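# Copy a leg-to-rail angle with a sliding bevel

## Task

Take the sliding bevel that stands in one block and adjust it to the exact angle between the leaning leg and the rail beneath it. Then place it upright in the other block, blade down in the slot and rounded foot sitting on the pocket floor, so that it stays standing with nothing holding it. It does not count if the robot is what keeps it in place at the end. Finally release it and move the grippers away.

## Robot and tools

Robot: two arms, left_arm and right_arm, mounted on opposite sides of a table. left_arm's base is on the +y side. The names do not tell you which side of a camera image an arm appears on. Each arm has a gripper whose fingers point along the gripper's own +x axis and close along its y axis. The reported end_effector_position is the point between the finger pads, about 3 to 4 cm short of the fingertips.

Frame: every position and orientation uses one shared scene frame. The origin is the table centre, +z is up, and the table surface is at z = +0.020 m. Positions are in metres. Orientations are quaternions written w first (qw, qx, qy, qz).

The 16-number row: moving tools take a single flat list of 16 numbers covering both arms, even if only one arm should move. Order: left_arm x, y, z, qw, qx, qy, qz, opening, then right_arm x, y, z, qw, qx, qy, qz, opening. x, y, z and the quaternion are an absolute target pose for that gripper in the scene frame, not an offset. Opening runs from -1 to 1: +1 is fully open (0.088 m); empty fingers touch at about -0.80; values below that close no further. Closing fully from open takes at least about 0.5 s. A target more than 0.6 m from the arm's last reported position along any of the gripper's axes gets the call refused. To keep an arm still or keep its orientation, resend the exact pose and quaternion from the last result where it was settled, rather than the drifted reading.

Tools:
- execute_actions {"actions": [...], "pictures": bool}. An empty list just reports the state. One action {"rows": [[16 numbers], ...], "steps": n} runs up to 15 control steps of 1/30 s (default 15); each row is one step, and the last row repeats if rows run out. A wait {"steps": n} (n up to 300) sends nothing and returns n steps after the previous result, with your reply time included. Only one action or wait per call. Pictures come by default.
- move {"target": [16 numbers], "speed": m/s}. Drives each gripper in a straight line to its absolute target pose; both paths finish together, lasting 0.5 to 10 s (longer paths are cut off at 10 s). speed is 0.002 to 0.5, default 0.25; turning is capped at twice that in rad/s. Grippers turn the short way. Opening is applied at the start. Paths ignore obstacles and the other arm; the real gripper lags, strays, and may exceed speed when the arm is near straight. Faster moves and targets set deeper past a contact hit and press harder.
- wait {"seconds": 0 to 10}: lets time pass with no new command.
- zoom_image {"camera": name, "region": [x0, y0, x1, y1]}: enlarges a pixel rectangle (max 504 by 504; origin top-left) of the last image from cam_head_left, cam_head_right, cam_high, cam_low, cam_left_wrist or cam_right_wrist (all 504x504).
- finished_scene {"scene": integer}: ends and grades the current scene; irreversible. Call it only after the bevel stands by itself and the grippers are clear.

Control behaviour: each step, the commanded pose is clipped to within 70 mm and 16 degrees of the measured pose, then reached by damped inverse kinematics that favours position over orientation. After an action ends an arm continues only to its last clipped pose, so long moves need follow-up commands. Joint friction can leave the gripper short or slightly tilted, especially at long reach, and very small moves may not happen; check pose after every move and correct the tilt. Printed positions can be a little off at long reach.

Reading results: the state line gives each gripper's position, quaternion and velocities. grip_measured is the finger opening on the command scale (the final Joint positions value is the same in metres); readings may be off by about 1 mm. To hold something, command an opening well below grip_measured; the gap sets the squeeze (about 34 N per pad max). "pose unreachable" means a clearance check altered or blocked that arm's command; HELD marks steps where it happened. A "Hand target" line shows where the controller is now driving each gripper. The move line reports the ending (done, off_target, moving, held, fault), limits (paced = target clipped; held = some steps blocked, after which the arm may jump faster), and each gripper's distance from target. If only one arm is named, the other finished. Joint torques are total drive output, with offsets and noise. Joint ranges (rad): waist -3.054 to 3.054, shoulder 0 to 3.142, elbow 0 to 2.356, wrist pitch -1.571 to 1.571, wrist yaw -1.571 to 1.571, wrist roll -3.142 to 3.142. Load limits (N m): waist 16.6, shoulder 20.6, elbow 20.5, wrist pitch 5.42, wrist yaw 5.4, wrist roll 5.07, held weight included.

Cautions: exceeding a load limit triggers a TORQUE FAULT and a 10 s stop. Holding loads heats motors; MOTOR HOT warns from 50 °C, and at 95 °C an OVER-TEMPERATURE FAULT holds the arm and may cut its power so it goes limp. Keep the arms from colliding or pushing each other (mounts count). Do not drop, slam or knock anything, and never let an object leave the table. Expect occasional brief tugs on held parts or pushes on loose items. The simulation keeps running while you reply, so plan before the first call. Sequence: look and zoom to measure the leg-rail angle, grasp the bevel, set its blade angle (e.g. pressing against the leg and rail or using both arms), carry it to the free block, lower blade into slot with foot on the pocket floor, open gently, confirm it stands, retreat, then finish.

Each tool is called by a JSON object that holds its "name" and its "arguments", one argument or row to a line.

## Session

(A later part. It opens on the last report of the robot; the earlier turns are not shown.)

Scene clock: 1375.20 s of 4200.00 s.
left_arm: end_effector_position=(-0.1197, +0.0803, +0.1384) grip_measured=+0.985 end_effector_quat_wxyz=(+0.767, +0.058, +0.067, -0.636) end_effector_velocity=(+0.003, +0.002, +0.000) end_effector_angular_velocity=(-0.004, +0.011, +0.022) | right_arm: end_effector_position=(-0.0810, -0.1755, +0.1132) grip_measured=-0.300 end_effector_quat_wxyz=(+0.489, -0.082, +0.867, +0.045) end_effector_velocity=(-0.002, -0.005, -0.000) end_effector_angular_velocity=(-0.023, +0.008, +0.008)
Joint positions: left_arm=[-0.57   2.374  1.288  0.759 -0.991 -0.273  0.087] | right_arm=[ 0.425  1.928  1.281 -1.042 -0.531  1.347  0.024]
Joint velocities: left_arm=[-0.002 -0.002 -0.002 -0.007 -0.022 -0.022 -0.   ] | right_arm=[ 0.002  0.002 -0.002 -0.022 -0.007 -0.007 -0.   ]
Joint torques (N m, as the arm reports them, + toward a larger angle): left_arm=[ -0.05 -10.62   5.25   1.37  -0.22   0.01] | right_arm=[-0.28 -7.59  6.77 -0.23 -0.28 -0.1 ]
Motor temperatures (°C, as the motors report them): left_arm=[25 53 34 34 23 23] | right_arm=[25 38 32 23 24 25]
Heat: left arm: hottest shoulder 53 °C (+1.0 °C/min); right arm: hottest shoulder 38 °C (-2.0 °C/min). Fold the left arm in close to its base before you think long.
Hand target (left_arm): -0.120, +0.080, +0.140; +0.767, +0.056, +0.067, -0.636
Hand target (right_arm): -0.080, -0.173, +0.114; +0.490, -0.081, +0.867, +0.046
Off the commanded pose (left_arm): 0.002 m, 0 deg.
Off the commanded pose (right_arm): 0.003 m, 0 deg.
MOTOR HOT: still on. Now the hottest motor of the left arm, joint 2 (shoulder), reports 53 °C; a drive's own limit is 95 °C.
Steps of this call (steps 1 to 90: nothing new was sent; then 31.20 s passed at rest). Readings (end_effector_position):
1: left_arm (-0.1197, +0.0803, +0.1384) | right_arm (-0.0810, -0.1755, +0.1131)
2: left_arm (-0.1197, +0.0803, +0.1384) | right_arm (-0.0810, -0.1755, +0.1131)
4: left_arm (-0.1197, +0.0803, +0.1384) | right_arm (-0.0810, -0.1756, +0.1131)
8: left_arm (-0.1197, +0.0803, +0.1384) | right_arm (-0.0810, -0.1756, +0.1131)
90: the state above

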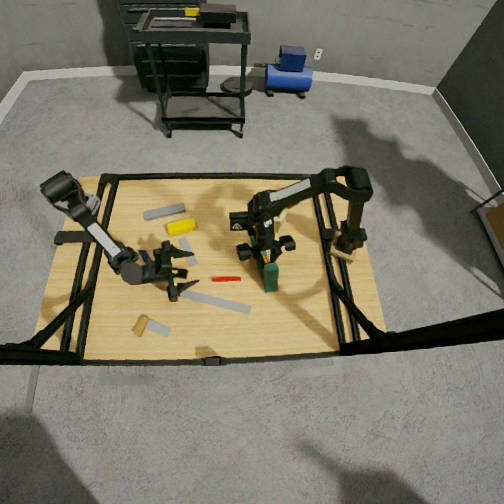

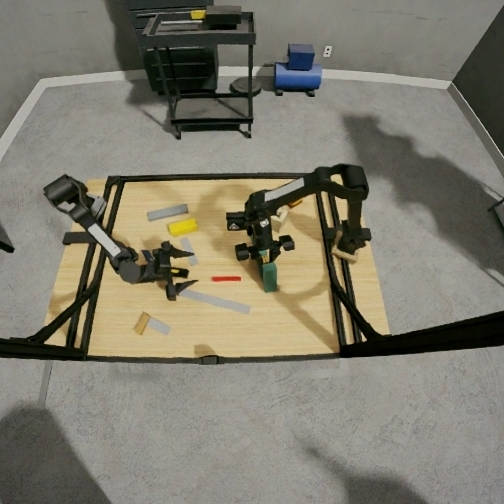

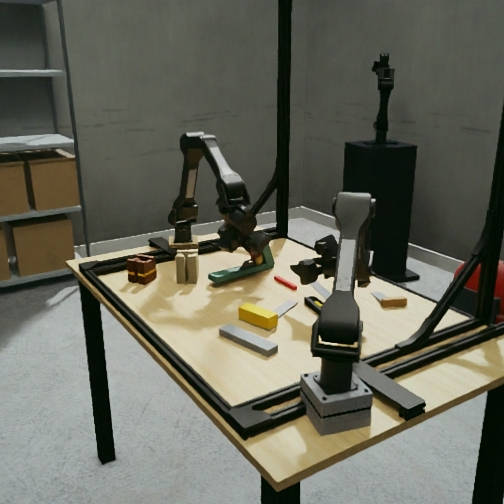

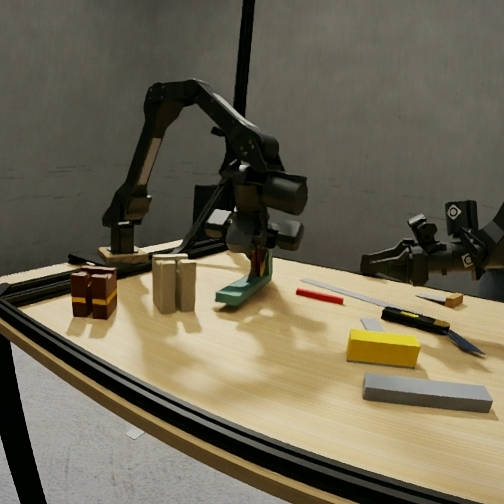

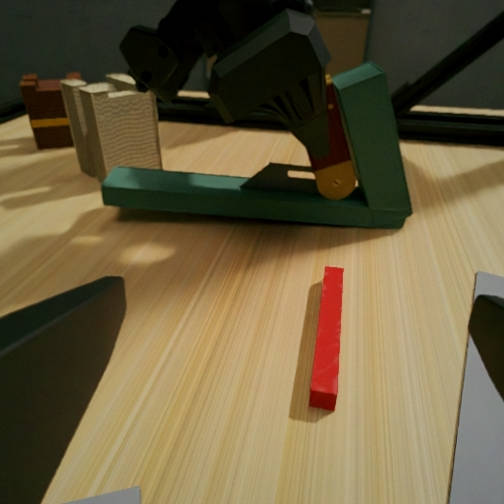

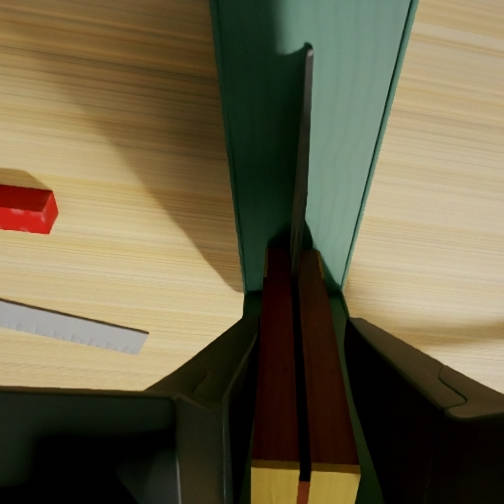

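{"name": "execute_actions", "arguments": {
  "actions": [
    {"rows":[[-0.12,0.08,0.14,0.767,0.056,0.067,-0.636,1,-0.0795,-0.173,0.1135,0.4902,-0.0811,0.8666,0.0459,-0.34],[-0.12,0.08,0.14,0.767,0.056,0.067,-0.636,1,-0.0795,-0.173,0.1135,0.4902,-0.0811,0.8666,0.0459,-0.37],[-0.12,0.08,0.14,0.767,0.056,0.067,-0.636,1,-0.0795,-0.173,0.1135,0.4902,-0.0811,0.8666,0.0459,-0.40],[-0.12,0.08,0.14,0.767,0.056,0.067,-0.636,1,-0.0795,-0.173,0.1135,0.4902,-0.0811,0.8666,0.0459,-0.42],[-0.12,0.08,0.14,0.767,0.056,0.067,-0.636,1,-0.0795,-0.173,0.1135,0.4902,-0.0811,0.8666,0.0459,-0.44],[-0.12,0.08,0.14,0.767,0.056,0.067,-0.636,1,-0.0795,-0.173,0.1135,0.4902,-0.0811,0.8666,0.0459,-0.46],[-0.12,0.08,0.14,0.767,0.056,0.067,-0.636,1,-0.0795,-0.173,0.1135,0.4902,-0.0811,0.8666,0.0459,-0.48],[-0.12,0.08,0.14,0.767,0.056,0.067,-0.636,1,-0.0795,-0.173,0.1135,0.4902,-0.0811,0.8666,0.0459,-0.5]],"steps":15}
  ]
}}

Scene clock: 1396.10 s of 4200.00 s.
left_arm: end_effector_position=(-0.1197, +0.0803, +0.1384) grip_measured=+0.985 end_effector_quat_wxyz=(+0.767, +0.058, +0.067, -0.636) end_effector_velocity=(+0.005, +0.001, +0.001) end_effector_angular_velocity=(-0.008, +0.004, +0.025) | right_arm: end_effector_position=(-0.0810, -0.1755, +0.1132) grip_measured=-0.418 end_effector_quat_wxyz=(+0.489, -0.082, +0.867, +0.044) end_effector_velocity=(-0.000, -0.005, -0.000) end_effector_angular_velocity=(-0.016, +0.010, +0.015)
Joint positions: left_arm=[-0.57   2.374  1.288  0.759 -0.991 -0.273  0.087] | right_arm=[ 0.425  1.929  1.282 -1.043 -0.531  1.347  0.019]
Joint velocities: left_arm=[ 0.002 -0.002 -0.007  0.007 -0.022 -0.007 -0.   ] | right_arm=[-0.002  0.002 -0.002 -0.022 -0.007 -0.022 -0.   ]
Joint torques (N m, as the arm reports them, + toward a larger angle): left_arm=[ -0.03 -10.63   5.24   1.37  -0.22   0.  ] | right_arm=[-0.29 -7.63  6.67 -0.2  -0.28 -0.08]
Motor temperatures (°C, as the motors report them): left_arm=[25 54 34 34 23 23] | right_arm=[25 38 33 23 24 25]
Heat: left arm: hottest shoulder 54 °C (+1.0 °C/min); right arm: hottest shoulder 38 °C (-1.0 °C/min). Fold the left arm in close to its base before you think long.
Hand target (left_arm): -0.120, +0.080, +0.140; +0.767, +0.056, +0.067, -0.636
Hand target (right_arm): -0.080, -0.173, +0.113; +0.490, -0.081, +0.867, +0.046
Off the commanded pose (left_arm): 0.002 m, 0 deg.
Off the commanded pose (right_arm): 0.003 m, 0 deg.
MOTOR HOT: still on. Now the hottest motor of the left arm, joint 2 (shoulder), reports 54 °C; a drive's own limit is 95 °C.
Steps of this call (steps 1 to 90: nothing new was sent; then 17.40 s passed at rest; steps 91 to 105: all 15 steps of this action). Readings (end_effector_position):
91: left_arm (-0.1197, +0.0803, +0.1384) | right_arm (-0.0810, -0.1754, +0.1132)
92: left_arm (-0.1197, +0.0803, +0.1384) | right_arm (-0.0810, -0.1755, +0.1132)
94: left_arm (-0.1197, +0.0803, +0.1384) | right_arm (-0.0810, -0.1755, +0.1132)
98: left_arm (-0.1197, +0.0803, +0.1384) | right_arm (-0.0810, -0.1755, +0.1132)
105: the state above

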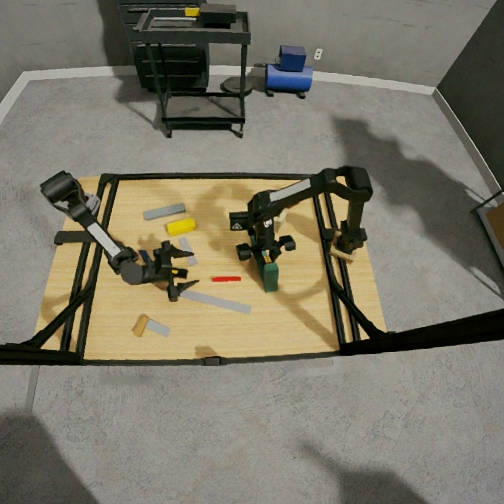

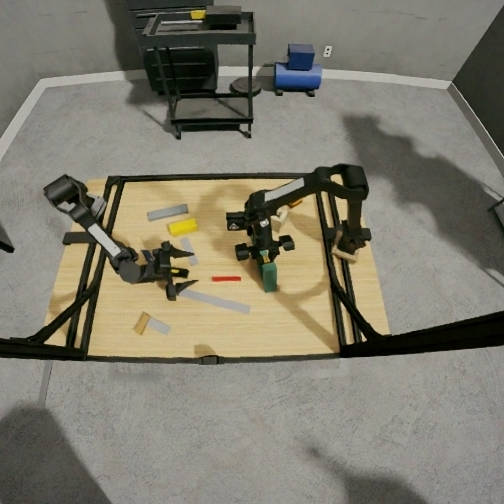

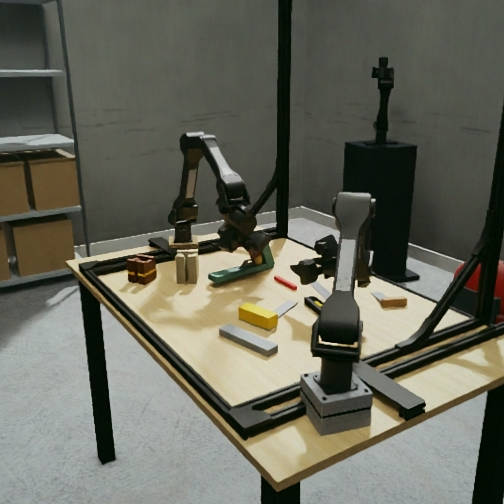

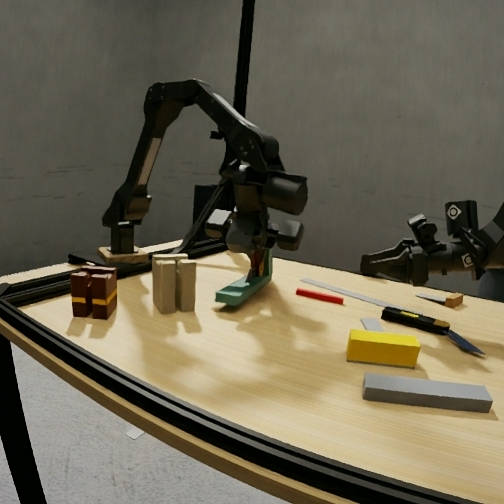

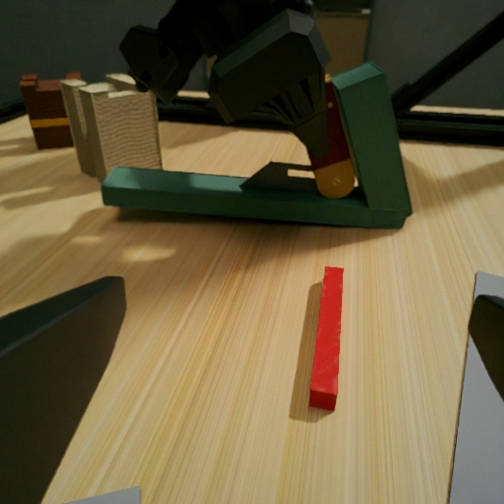

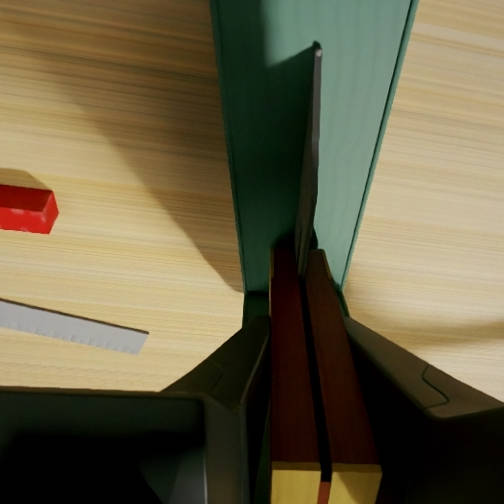

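{"name": "zoom_image", "arguments": {
  "camera": "cam_left_wrist",
  "region": [230, 40, 430, 250]
}}

Region (230, 40, 430, 250) of cam_left_wrist's 504x504 image, scaled by 2.400, with more detail than that image has; it fills the left 480 columns of this view, and the rest is white.

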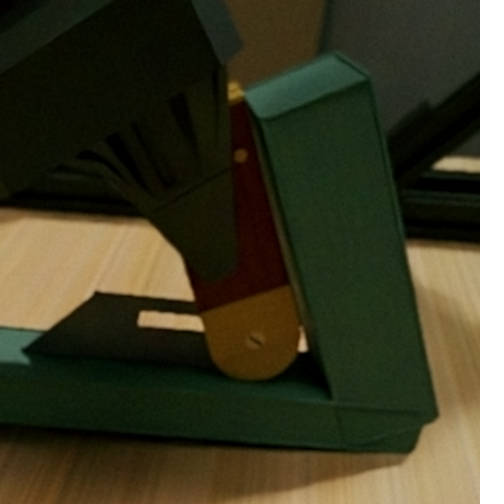

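{"name": "move", "arguments": {
  "target": [-0.12,0.08,0.14,0.767,0.056,0.067,-0.636,1,-0.0865,-0.176,0.113,0.4902,-0.0811,0.8666,0.0459,-0.5],
  "speed": 0.005
}}

{"name": "zoom_image", "arguments": {
  "camera": "cam_left_wrist",
  "region": [230, 40, 430, 250]
}}

Scene clock: 1410.50 s of 4200.00 s.
left_arm: end_effector_position=(-0.1197, +0.0803, +0.1384) grip_measured=+0.985 end_effector_quat_wxyz=(+0.767, +0.058, +0.067, -0.636) end_effector_velocity=(+0.000, +0.001, +0.002) end_effector_angular_velocity=(-0.008, +0.011, +0.006) | right_arm: end_effector_position=(-0.0833, -0.1740, +0.1126) grip_measured=-0.418 end_effector_quat_wxyz=(+0.490, -0.079, +0.867, +0.043) end_effector_velocity=(-0.002, +0.001, +0.002) end_effector_angular_velocity=(+0.011, +0.023, +0.001)
Joint positions: left_arm=[-0.57   2.374  1.288  0.759 -0.991 -0.273  0.087] | right_arm=[ 0.433  1.93   1.282 -1.032 -0.531  1.363  0.019]
Joint velocities: left_arm=[-0.002 -0.002 -0.002  0.007 -0.007 -0.007 -0.   ] | right_arm=[-0.002 -0.002 -0.002  0.007 -0.022 -0.007 -0.   ]
Joint torques (N m, as the arm reports them, + toward a larger angle): left_arm=[ -0.04 -10.63   5.26   1.38  -0.22   0.01] | right_arm=[ 0.8  -9.25  4.23  0.38 -0.38  0.08]
Motor temperatures (°C, as the motors report them): left_arm=[25 54 34 35 23 23] | right_arm=[25 38 33 23 24 25]
Heat: left arm: hottest shoulder 54 °C (+1.0 °C/min); right arm: hottest shoulder 38 °C (+0.0 °C/min). Fold the left arm in close to its base before you think long.
Hand target (left_arm): -0.120, +0.080, +0.140; +0.767, +0.056, +0.067, -0.636
Hand target (right_arm): -0.086, -0.176, +0.113; +0.490, -0.081, +0.867, +0.046
Off the commanded pose (left_arm): 0.002 m, 0 deg.
Off the commanded pose (right_arm): 0.004 m, 0 deg.
MOTOR HOT: still on. Now the hottest motor of the left arm, joint 2 (shoulder), reports 54 °C; a drive's own limit is 95 °C.
move: done

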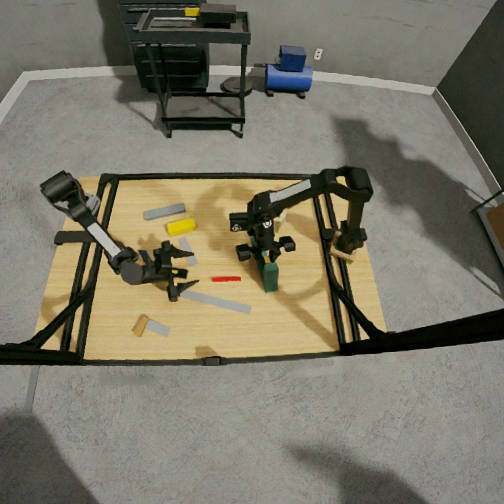

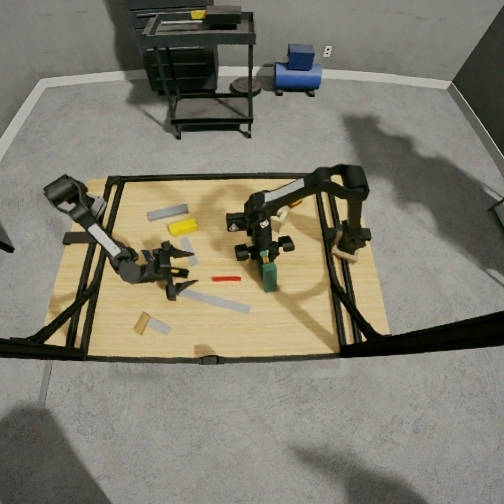

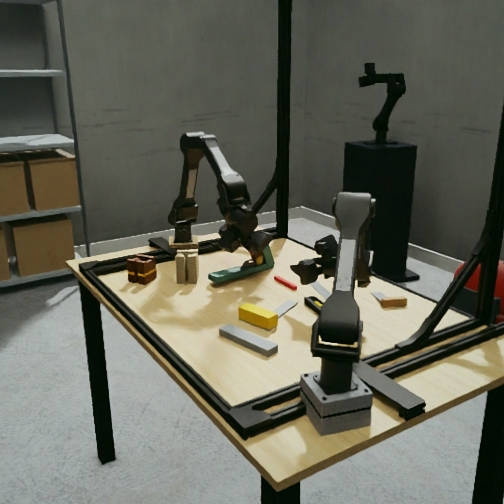

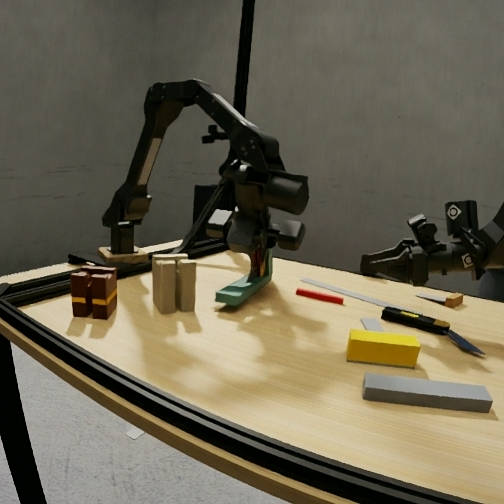

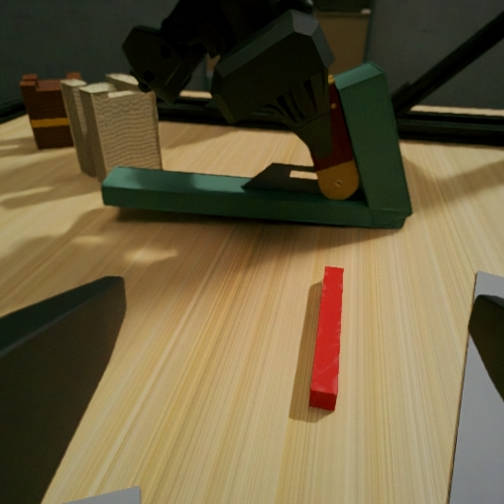

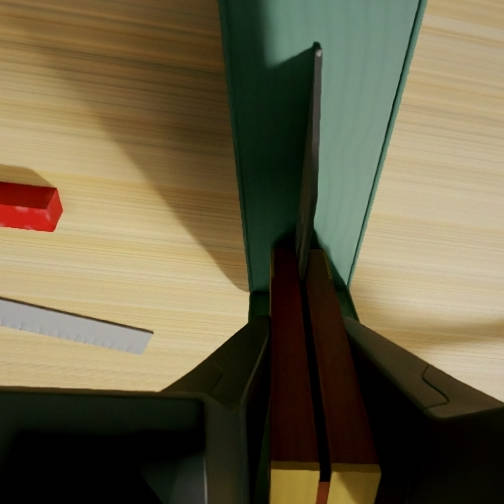

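Region (230, 40, 430, 250) of cam_left_wrist's 504x504 image, scaled by 2.400, with more detail than that image has; it fills the left 480 columns of this view, and the rest is white.

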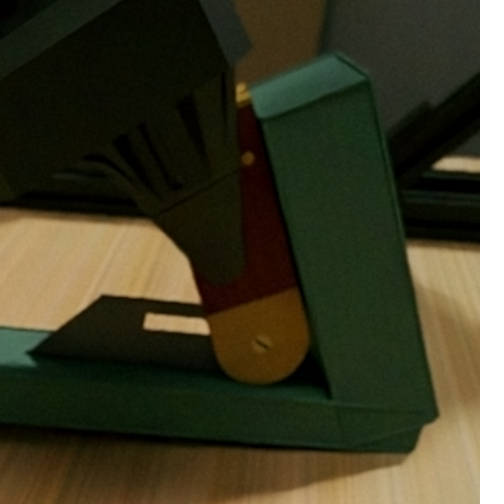

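{"name": "zoom_image", "arguments": {
  "camera": "cam_left_wrist",
  "region": [300, 70, 400, 220]
}}

{"name": "zoom_image", "arguments": {
  "camera": "cam_left_wrist",
  "region": [230, 140, 370, 220]
}}

Region (300, 70, 400, 220) of cam_left_wrist's 504x504 image, scaled by 3.360, with more detail than that image has.

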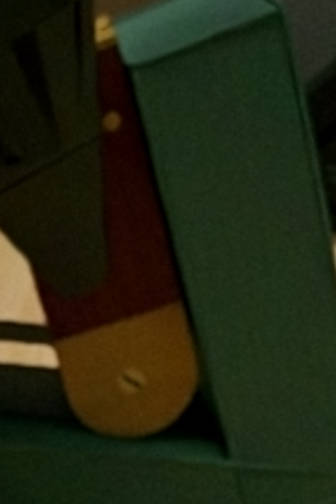

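Region (230, 140, 370, 220) of cam_left_wrist's 504x504 image, scaled by 3.600, with more detail than that image has; it fills the top 288 rows of this view, and the rest is white.

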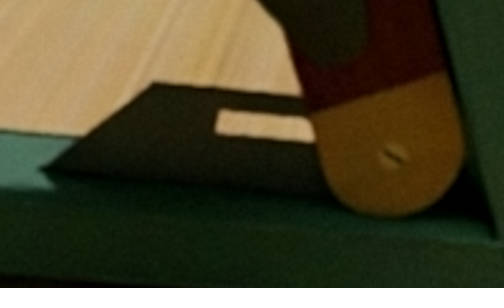

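{"name": "move", "arguments": {
  "target": [-0.12,0.08,0.14,0.767,0.056,0.067,-0.636,1,-0.0872,-0.176,0.1095,0.4902,-0.0811,0.8666,0.0459,-0.5],
  "speed": 0.004
}}

{"name": "zoom_image", "arguments": {
  "camera": "cam_left_wrist",
  "region": [230, 60, 410, 230]
}}

Scene clock: 1472.03 s of 4200.00 s.
left_arm: end_effector_position=(-0.1197, +0.0803, +0.1383) grip_measured=+0.985 end_effector_quat_wxyz=(+0.767, +0.058, +0.067, -0.636) end_effector_velocity=(+0.001, +0.002, -0.002) end_effector_angular_velocity=(+0.012, -0.011, +0.006) | right_arm: end_effector_position=(-0.0836, -0.1741, +0.1122) grip_measured=-0.418 end_effector_quat_wxyz=(+0.492, -0.077, +0.866, +0.045) end_effector_velocity=(-0.000, -0.002, +0.002) end_effector_angular_velocity=(+0.001, +0.008, +0.003)
Joint positions: left_arm=[-0.57   2.375  1.288  0.759 -0.992 -0.273  0.087] | right_arm=[ 0.434  1.925  1.275 -1.022 -0.53   1.367  0.019]
Joint velocities: left_arm=[-0.002 -0.002 -0.002 -0.022 -0.007 -0.007  0.   ] | right_arm=[-0.002 -0.007 -0.002 -0.007 -0.007 -0.007 -0.   ]
Joint torques (N m, as the arm reports them, + toward a larger angle): left_arm=[ -0.03 -10.67   5.23   1.38  -0.22   0.01] | right_arm=[ 0.84 -8.1   4.09  0.63 -0.45  0.08]
Motor temperatures (°C, as the motors report them): left_arm=[25 55 34 35 23 23] | right_arm=[25 40 30 23 24 25]
Heat: left arm: hottest shoulder 55 °C (+1.0 °C/min); right arm: hottest shoulder 40 °C (+2.0 °C/min). Fold the left arm in close to its base before you think long.
Hand target (left_arm): -0.120, +0.080, +0.140; +0.767, +0.056, +0.067, -0.636
Hand target (right_arm): -0.087, -0.176, +0.110; +0.490, -0.081, +0.867, +0.046
Off the commanded pose (left_arm): 0.002 m, 0 deg.
Off the commanded pose (right_arm): 0.005 m, 0 deg.
MOTOR HOT: still on. Now the hottest motor of the left arm, joint 2 (shoulder), reports 55 °C; a drive's own limit is 95 °C.
move: done

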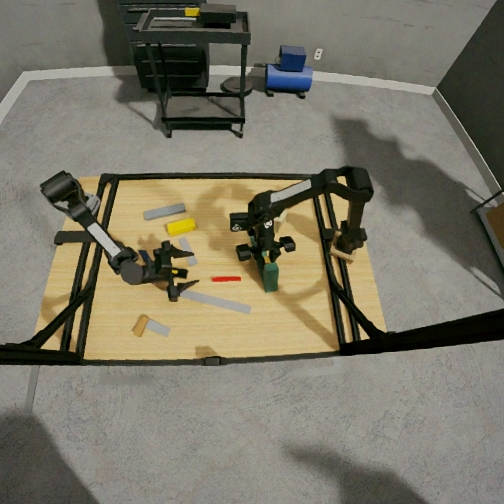

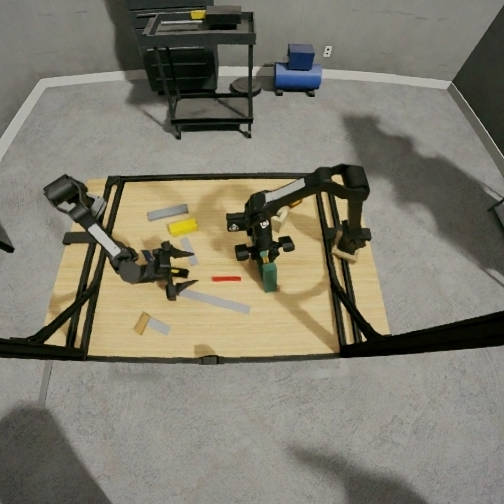

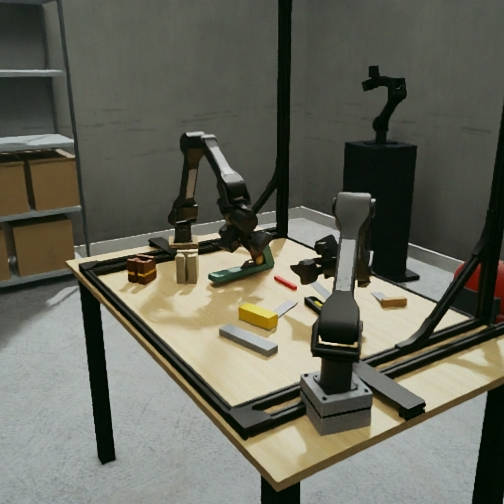

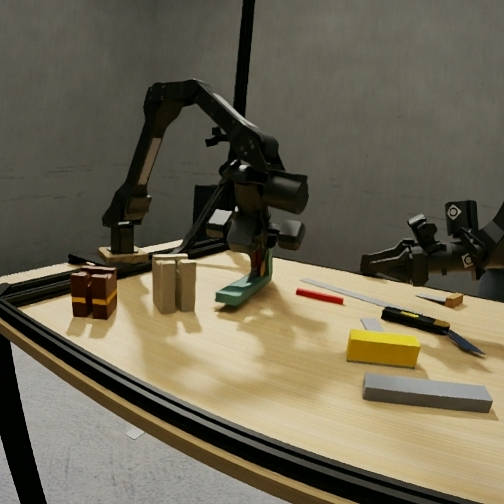

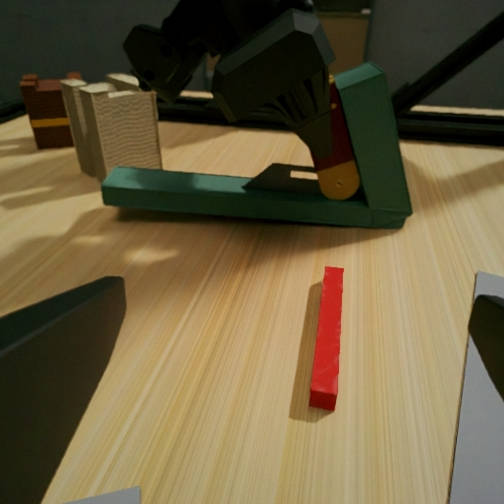

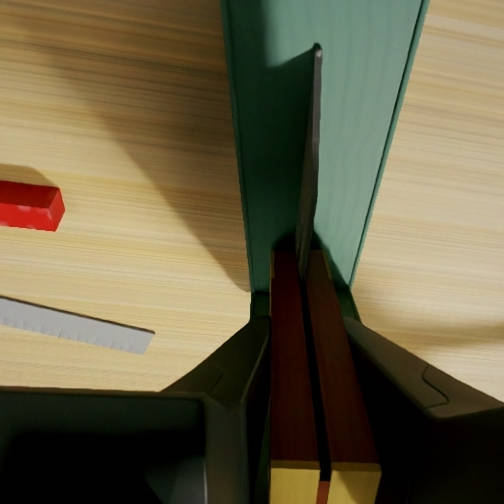

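Region (230, 60, 410, 230) of cam_left_wrist's 504x504 image, scaled by 2.800, with more detail than that image has.

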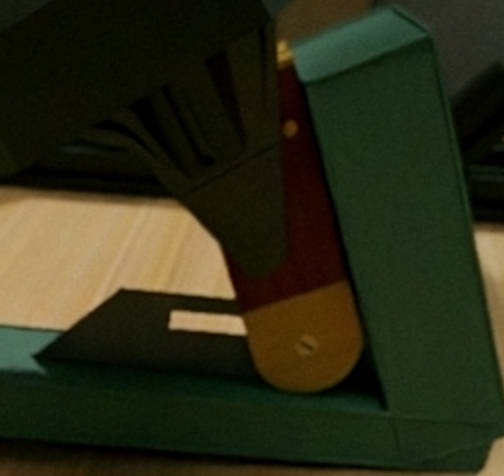

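{"name": "zoom_image", "arguments": {
  "camera": "cam_low",
  "region": [210, 220, 310, 320]
}}

{"name": "zoom_image", "arguments": {
  "camera": "cam_high",
  "region": [200, 210, 300, 300]
}}

Region (210, 220, 310, 320) of cam_low's 504x504 image, scaled by 5.040, with more detail than that image has.

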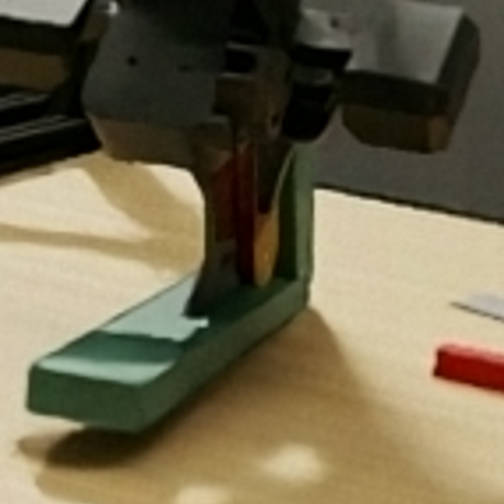

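Region (200, 210, 300, 300) of cam_high's 504x504 image, scaled by 5.040, with more detail than that image has; it fills the top 454 rows of this view, and the rest is white.

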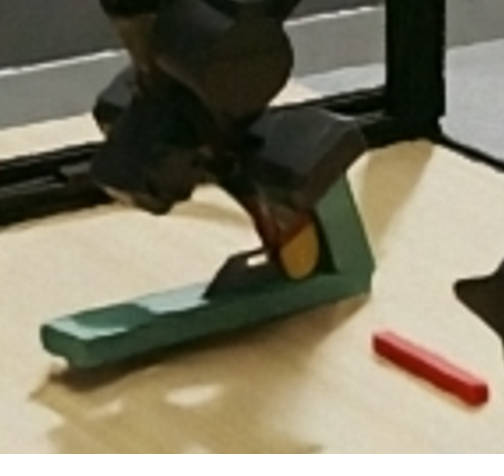

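{"name": "zoom_image", "arguments": {
  "camera": "cam_left_wrist",
  "region": [325, 140, 385, 215]
}}

{"name": "zoom_image", "arguments": {
  "camera": "cam_left_wrist",
  "region": [315, 65, 375, 140]
}}

Region (325, 140, 385, 215) of cam_left_wrist's 504x504 image, scaled by 6.720, with more detail than that image has; it fills the left 403 columns of this view, and the rest is white.

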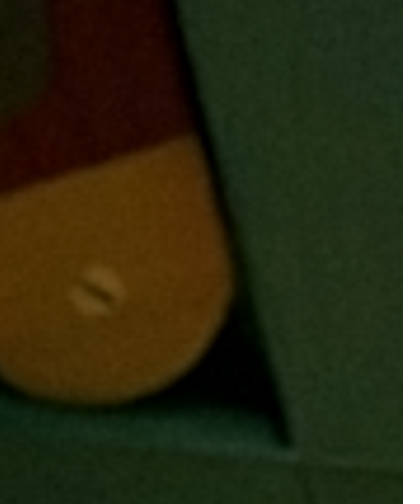

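Region (315, 65, 375, 140) of cam_left_wrist's 504x504 image, scaled by 6.720, with more detail than that image has; it fills the left 403 columns of this view, and the rest is white.

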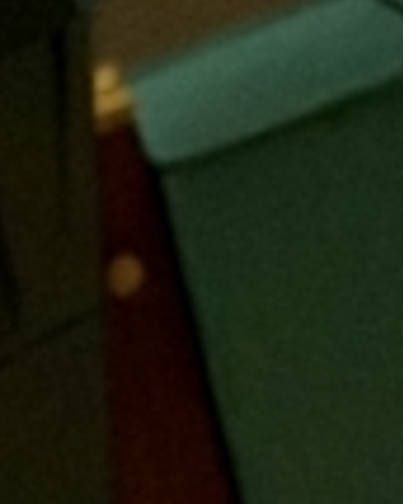

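{"name": "move", "arguments": {
  "target": [-0.12,0.08,0.14,0.767,0.056,0.067,-0.636,1,-0.0915,-0.1768,0.110,0.4902,-0.0811,0.8666,0.0459,-0.48],
  "speed": 0.004
}}

{"name": "zoom_image", "arguments": {
  "camera": "cam_left_wrist",
  "region": [230, 60, 410, 230]
}}

Scene clock: 1530.07 s of 4200.00 s.
left_arm: end_effector_position=(-0.1197, +0.0803, +0.1383) grip_measured=+0.985 end_effector_quat_wxyz=(+0.767, +0.058, +0.067, -0.636) end_effector_velocity=(+0.000, +0.001, +0.002) end_effector_angular_velocity=(-0.008, +0.011, +0.006) | right_arm: end_effector_position=(-0.0841, -0.1736, +0.1118) grip_measured=-0.418 end_effector_quat_wxyz=(+0.493, -0.074, +0.866, +0.044) end_effector_velocity=(-0.000, -0.002, +0.001) end_effector_angular_velocity=(-0.004, +0.008, +0.003)
Joint positions: left_arm=[-0.57   2.375  1.288  0.759 -0.992 -0.273  0.087] | right_arm=[ 0.436  1.922  1.27  -1.013 -0.528  1.378  0.019]
Joint velocities: left_arm=[-0.002 -0.002 -0.002  0.007 -0.007 -0.007 -0.   ] | right_arm=[-0.002 -0.002 -0.002 -0.007 -0.007 -0.007 -0.   ]
Joint torques (N m, as the arm reports them, + toward a larger angle): left_arm=[ -0.03 -10.68   5.21   1.38  -0.21   0.  ] | right_arm=[ 1.78 -8.35  4.    0.54 -0.57  0.15]
Motor temperatures (°C, as the motors report them): left_arm=[25 56 33 35 23 23] | right_arm=[25 39 30 24 24 25]
Heat: left arm: hottest shoulder 56 °C (+1.0 °C/min); right arm: hottest shoulder 39 °C (-1.0 °C/min). Fold the left arm in close to its base before you think long.
Hand target (left_arm): -0.120, +0.080, +0.140; +0.767, +0.056, +0.067, -0.636
Hand target (right_arm): -0.091, -0.177, +0.110; +0.490, -0.081, +0.867, +0.046
Off the commanded pose (left_arm): 0.002 m, 0 deg.
Off the commanded pose (right_arm): 0.008 m, 1 deg.
MOTOR HOT: still on. Now the hottest motor of the left arm, joint 2 (shoulder), reports 56 °C; a drive's own limit is 95 °C.
move: done

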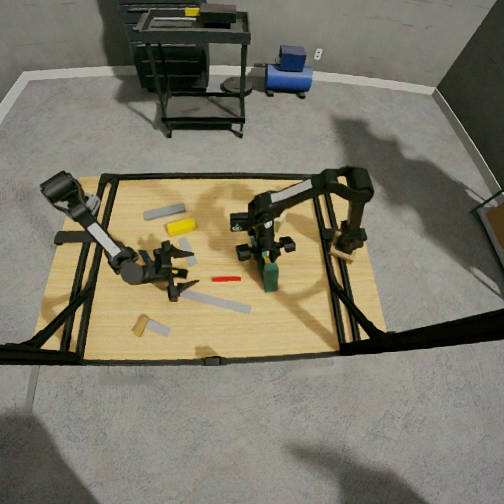

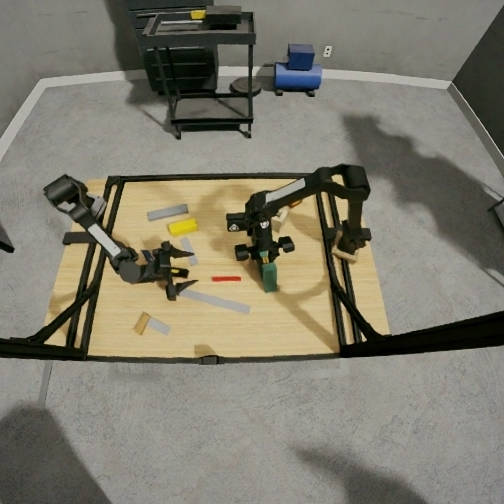

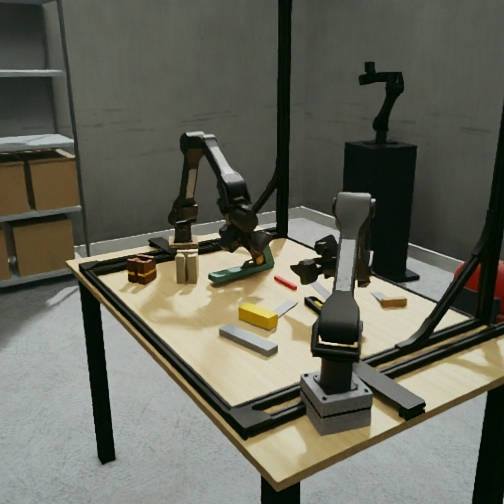

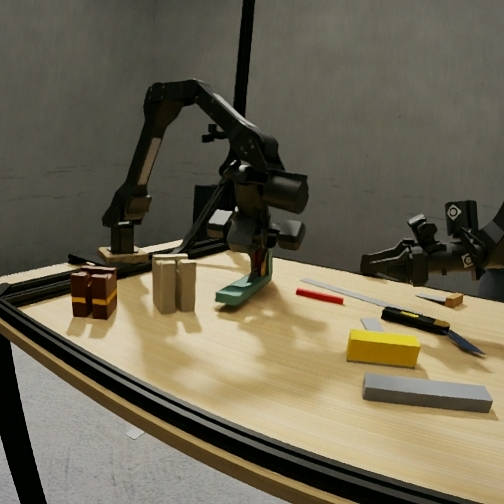

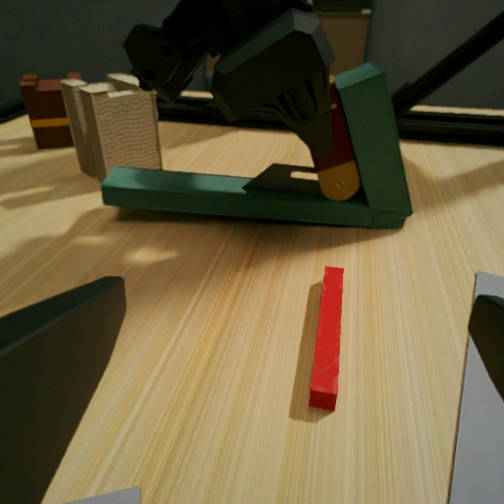

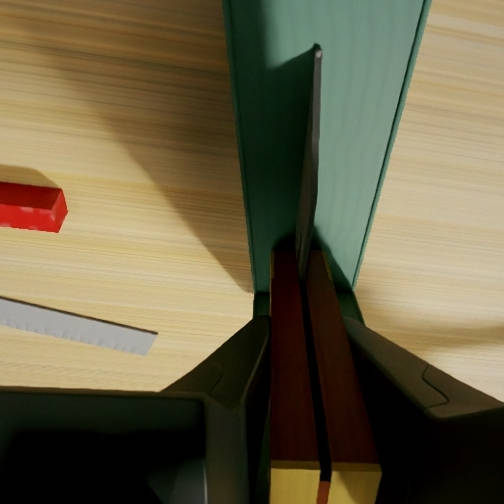

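Region (230, 60, 410, 230) of cam_left_wrist's 504x504 image, scaled by 2.800, with more detail than that image has.

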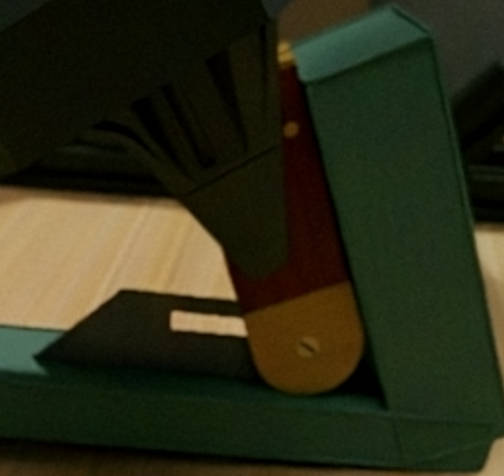

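{"name": "execute_actions", "arguments": {
  "actions": [
    {"rows":[[-0.12,0.08,0.14,0.767,0.056,0.067,-0.636,1,-0.089,-0.1762,0.110,0.4902,-0.0811,0.8666,0.0459,-0.51],[-0.12,0.08,0.14,0.767,0.056,0.067,-0.636,1,-0.089,-0.1762,0.110,0.4902,-0.0811,0.8666,0.0459,-0.54],[-0.12,0.08,0.14,0.767,0.056,0.067,-0.636,1,-0.089,-0.1762,0.110,0.4902,-0.0811,0.8666,0.0459,-0.57],[-0.12,0.08,0.14,0.767,0.056,0.067,-0.636,1,-0.089,-0.1762,0.110,0.4902,-0.0811,0.8666,0.0459,-0.60],[-0.12,0.08,0.14,0.767,0.056,0.067,-0.636,1,-0.089,-0.1762,0.110,0.4902,-0.0811,0.8666,0.0459,-0.63],[-0.12,0.08,0.14,0.767,0.056,0.067,-0.636,1,-0.089,-0.1762,0.110,0.4902,-0.0811,0.8666,0.0459,-0.66],[-0.12,0.08,0.14,0.767,0.056,0.067,-0.636,1,-0.089,-0.1762,0.110,0.4902,-0.0811,0.8666,0.0459,-0.68]],"steps":15}
  ],
  "pictures": false
}}

{"name": "move", "arguments": {
  "target": [-0.12,0.08,0.14,0.767,0.056,0.067,-0.636,1,-0.078,-0.173,0.121,0.4978,-0.0807,0.8622,0.0466,-0.68],
  "speed": 0.005
}}

{"name": "zoom_image", "arguments": {
  "camera": "cam_left_wrist",
  "region": [230, 50, 420, 240]
}}

Scene clock: 1560.97 s of 4200.00 s.
left_arm: end_effector_position=(-0.1197, +0.0803, +0.1383) grip_measured=+0.985 end_effector_quat_wxyz=(+0.767, +0.058, +0.067, -0.636) end_effector_velocity=(+0.001, +0.001, -0.000) end_effector_angular_velocity=(-0.001, +0.014, +0.008) | right_arm: end_effector_position=(-0.0846, -0.1734, +0.1119) grip_measured=-0.418 end_effector_quat_wxyz=(+0.494, -0.073, +0.865, +0.046) end_effector_velocity=(+0.002, -0.002, -0.000) end_effector_angular_velocity=(-0.011, -0.008, -0.008)
Joint positions: left_arm=[-0.57   2.375  1.288  0.759 -0.992 -0.273  0.087] | right_arm=[ 0.438  1.92   1.268 -1.008 -0.527  1.381  0.019]
Joint velocities: left_arm=[-0.002 -0.002 -0.002 -0.007 -0.007 -0.022  0.   ] | right_arm=[-0.002 -0.002 -0.002 -0.007  0.007  0.007 -0.   ]
Joint torques (N m, as the arm reports them, + toward a larger angle): left_arm=[ -0.03 -10.66   5.21   1.37  -0.21   0.01] | right_arm=[ 0.94 -7.71  4.88 -0.14 -0.6  -0.12]
Motor temperatures (°C, as the motors report them): left_arm=[25 56 33 35 23 23] | right_arm=[25 39 29 24 24 25]
Heat: left arm: hottest shoulder 56 °C (+0.0 °C/min); right arm: hottest shoulder 39 °C (+0.0 °C/min). Fold the left arm in close to its base before you think long.
Hand target (left_arm): -0.120, +0.080, +0.140; +0.767, +0.056, +0.067, -0.636
Hand target (right_arm): -0.089, -0.176, +0.110; +0.490, -0.081, +0.867, +0.046
Off the commanded pose (left_arm): 0.002 m, 0 deg.
Off the commanded pose (right_arm): 0.006 m, 1 deg.
MOTOR HOT: still on. Now the hottest motor of the left arm, joint 2 (shoulder), reports 56 °C; a drive's own limit is 95 °C.
Steps of this call (steps 1 to 912: nothing new was sent; steps 913 to 927: all 15 steps of this action). Readings (end_effector_position):
913: left_arm (-0.1197, +0.0803, +0.1383) | right_arm (-0.0846, -0.1734, +0.1119)
914: left_arm (-0.1197, +0.0803, +0.1383) | right_arm (-0.0846, -0.1734, +0.1119)
916: left_arm (-0.1197, +0.0803, +0.1383) | right_arm (-0.0846, -0.1734, +0.1119)
920: left_arm (-0.1197, +0.0803, +0.1383) | right_arm (-0.0846, -0.1734, +0.1119)
927: the state above

Scene clock: 1563.67 s of 4200.00 s.
left_arm: end_effector_position=(-0.1197, +0.0803, +0.1383) grip_measured=+0.985 end_effector_quat_wxyz=(+0.767, +0.058, +0.067, -0.636) end_effector_velocity=(+0.003, +0.002, +0.000) end_effector_angular_velocity=(-0.004, +0.011, +0.022) | right_arm: end_effector_position=(-0.0793, -0.1762, +0.1181) grip_measured=-0.418 end_effector_quat_wxyz=(+0.497, -0.084, +0.862, +0.042) end_effector_velocity=(-0.000, -0.000, +0.002) end_effector_angular_velocity=(+0.001, +0.008, +0.003)
Joint positions: left_arm=[-0.57   2.375  1.288  0.759 -0.992 -0.273  0.087] | right_arm=[ 0.428  1.92   1.296 -1.068 -0.513  1.352  0.019]
Joint velocities: left_arm=[-0.002 -0.002 -0.002 -0.007 -0.022 -0.022 -0.   ] | right_arm=[-0.002 -0.002  0.002 -0.007 -0.007 -0.007  0.   ]
Joint torques (N m, as the arm reports them, + toward a larger angle): left_arm=[ -0.02 -10.68   5.21   1.37  -0.21   0.02] | right_arm=[-0.28 -8.34  7.02 -0.26 -0.29 -0.08]
Motor temperatures (°C, as the motors report them): left_arm=[25 56 33 35 23 23] | right_arm=[25 39 29 24 24 25]
Heat: left arm: hottest shoulder 56 °C (+0.0 °C/min); right arm: hottest shoulder 39 °C (+0.0 °C/min). Fold the left arm in close to its base before you think long.
Hand target (left_arm): -0.120, +0.080, +0.140; +0.767, +0.056, +0.067, -0.636
Hand target (right_arm): -0.078, -0.173, +0.121; +0.498, -0.081, +0.862, +0.047
Off the commanded pose (left_arm): 0.002 m, 0 deg.
Off the commanded pose (right_arm): 0.005 m, 1 deg.
MOTOR HOT: still on. Now the hottest motor of the left arm, joint 2 (shoulder), reports 56 °C; a drive's own limit is 95 °C.
move: done

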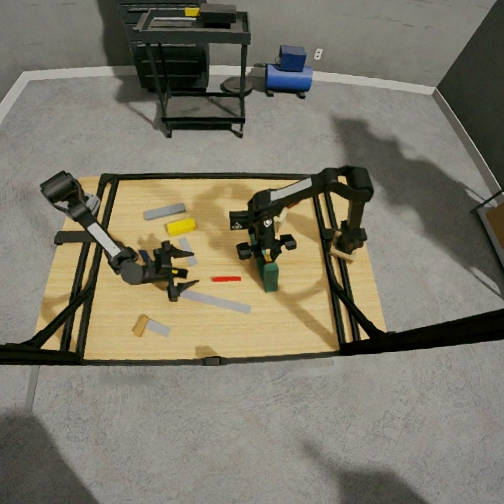

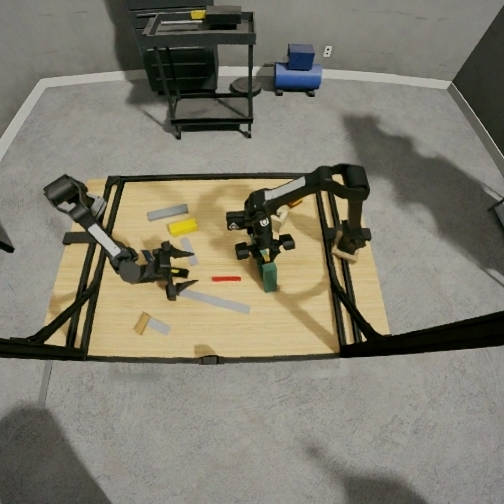

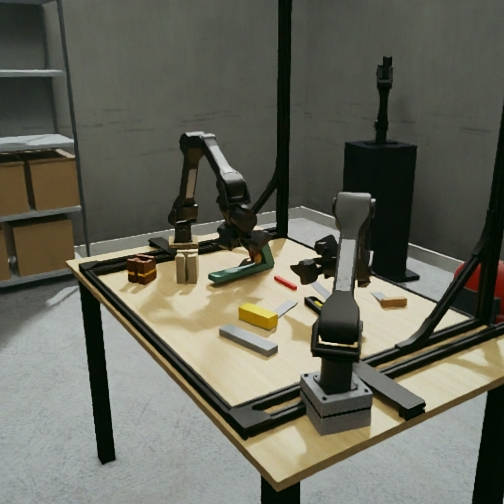

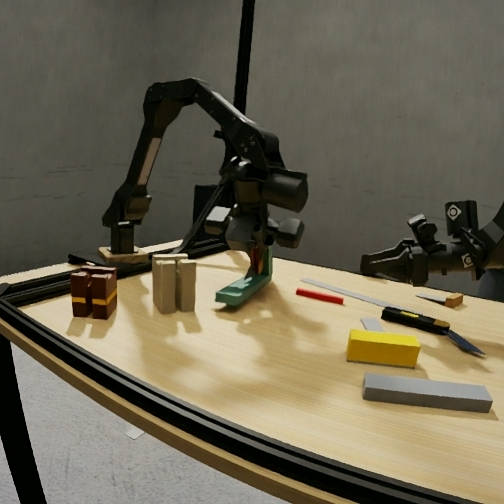

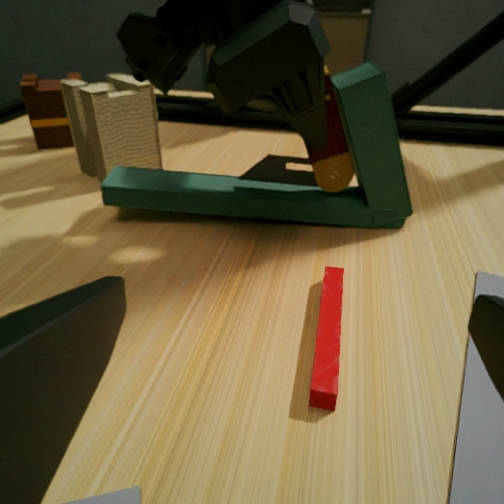

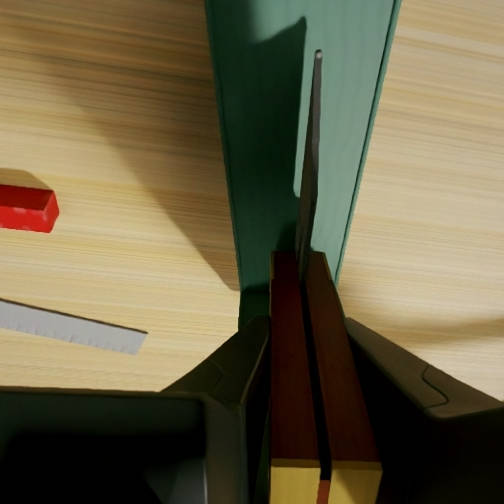

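Region (230, 50, 420, 240) of cam_left_wrist's 504x504 image, scaled by 2.653, with more detail than that image has.

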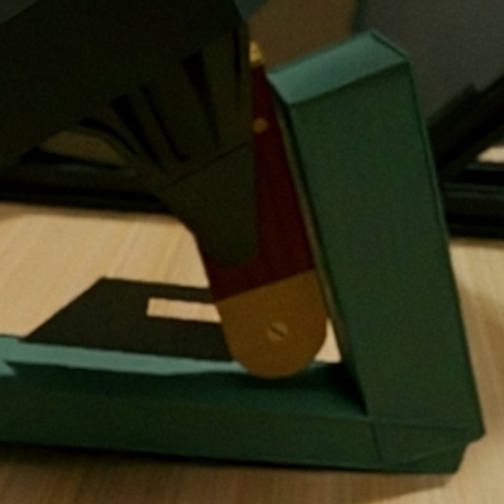

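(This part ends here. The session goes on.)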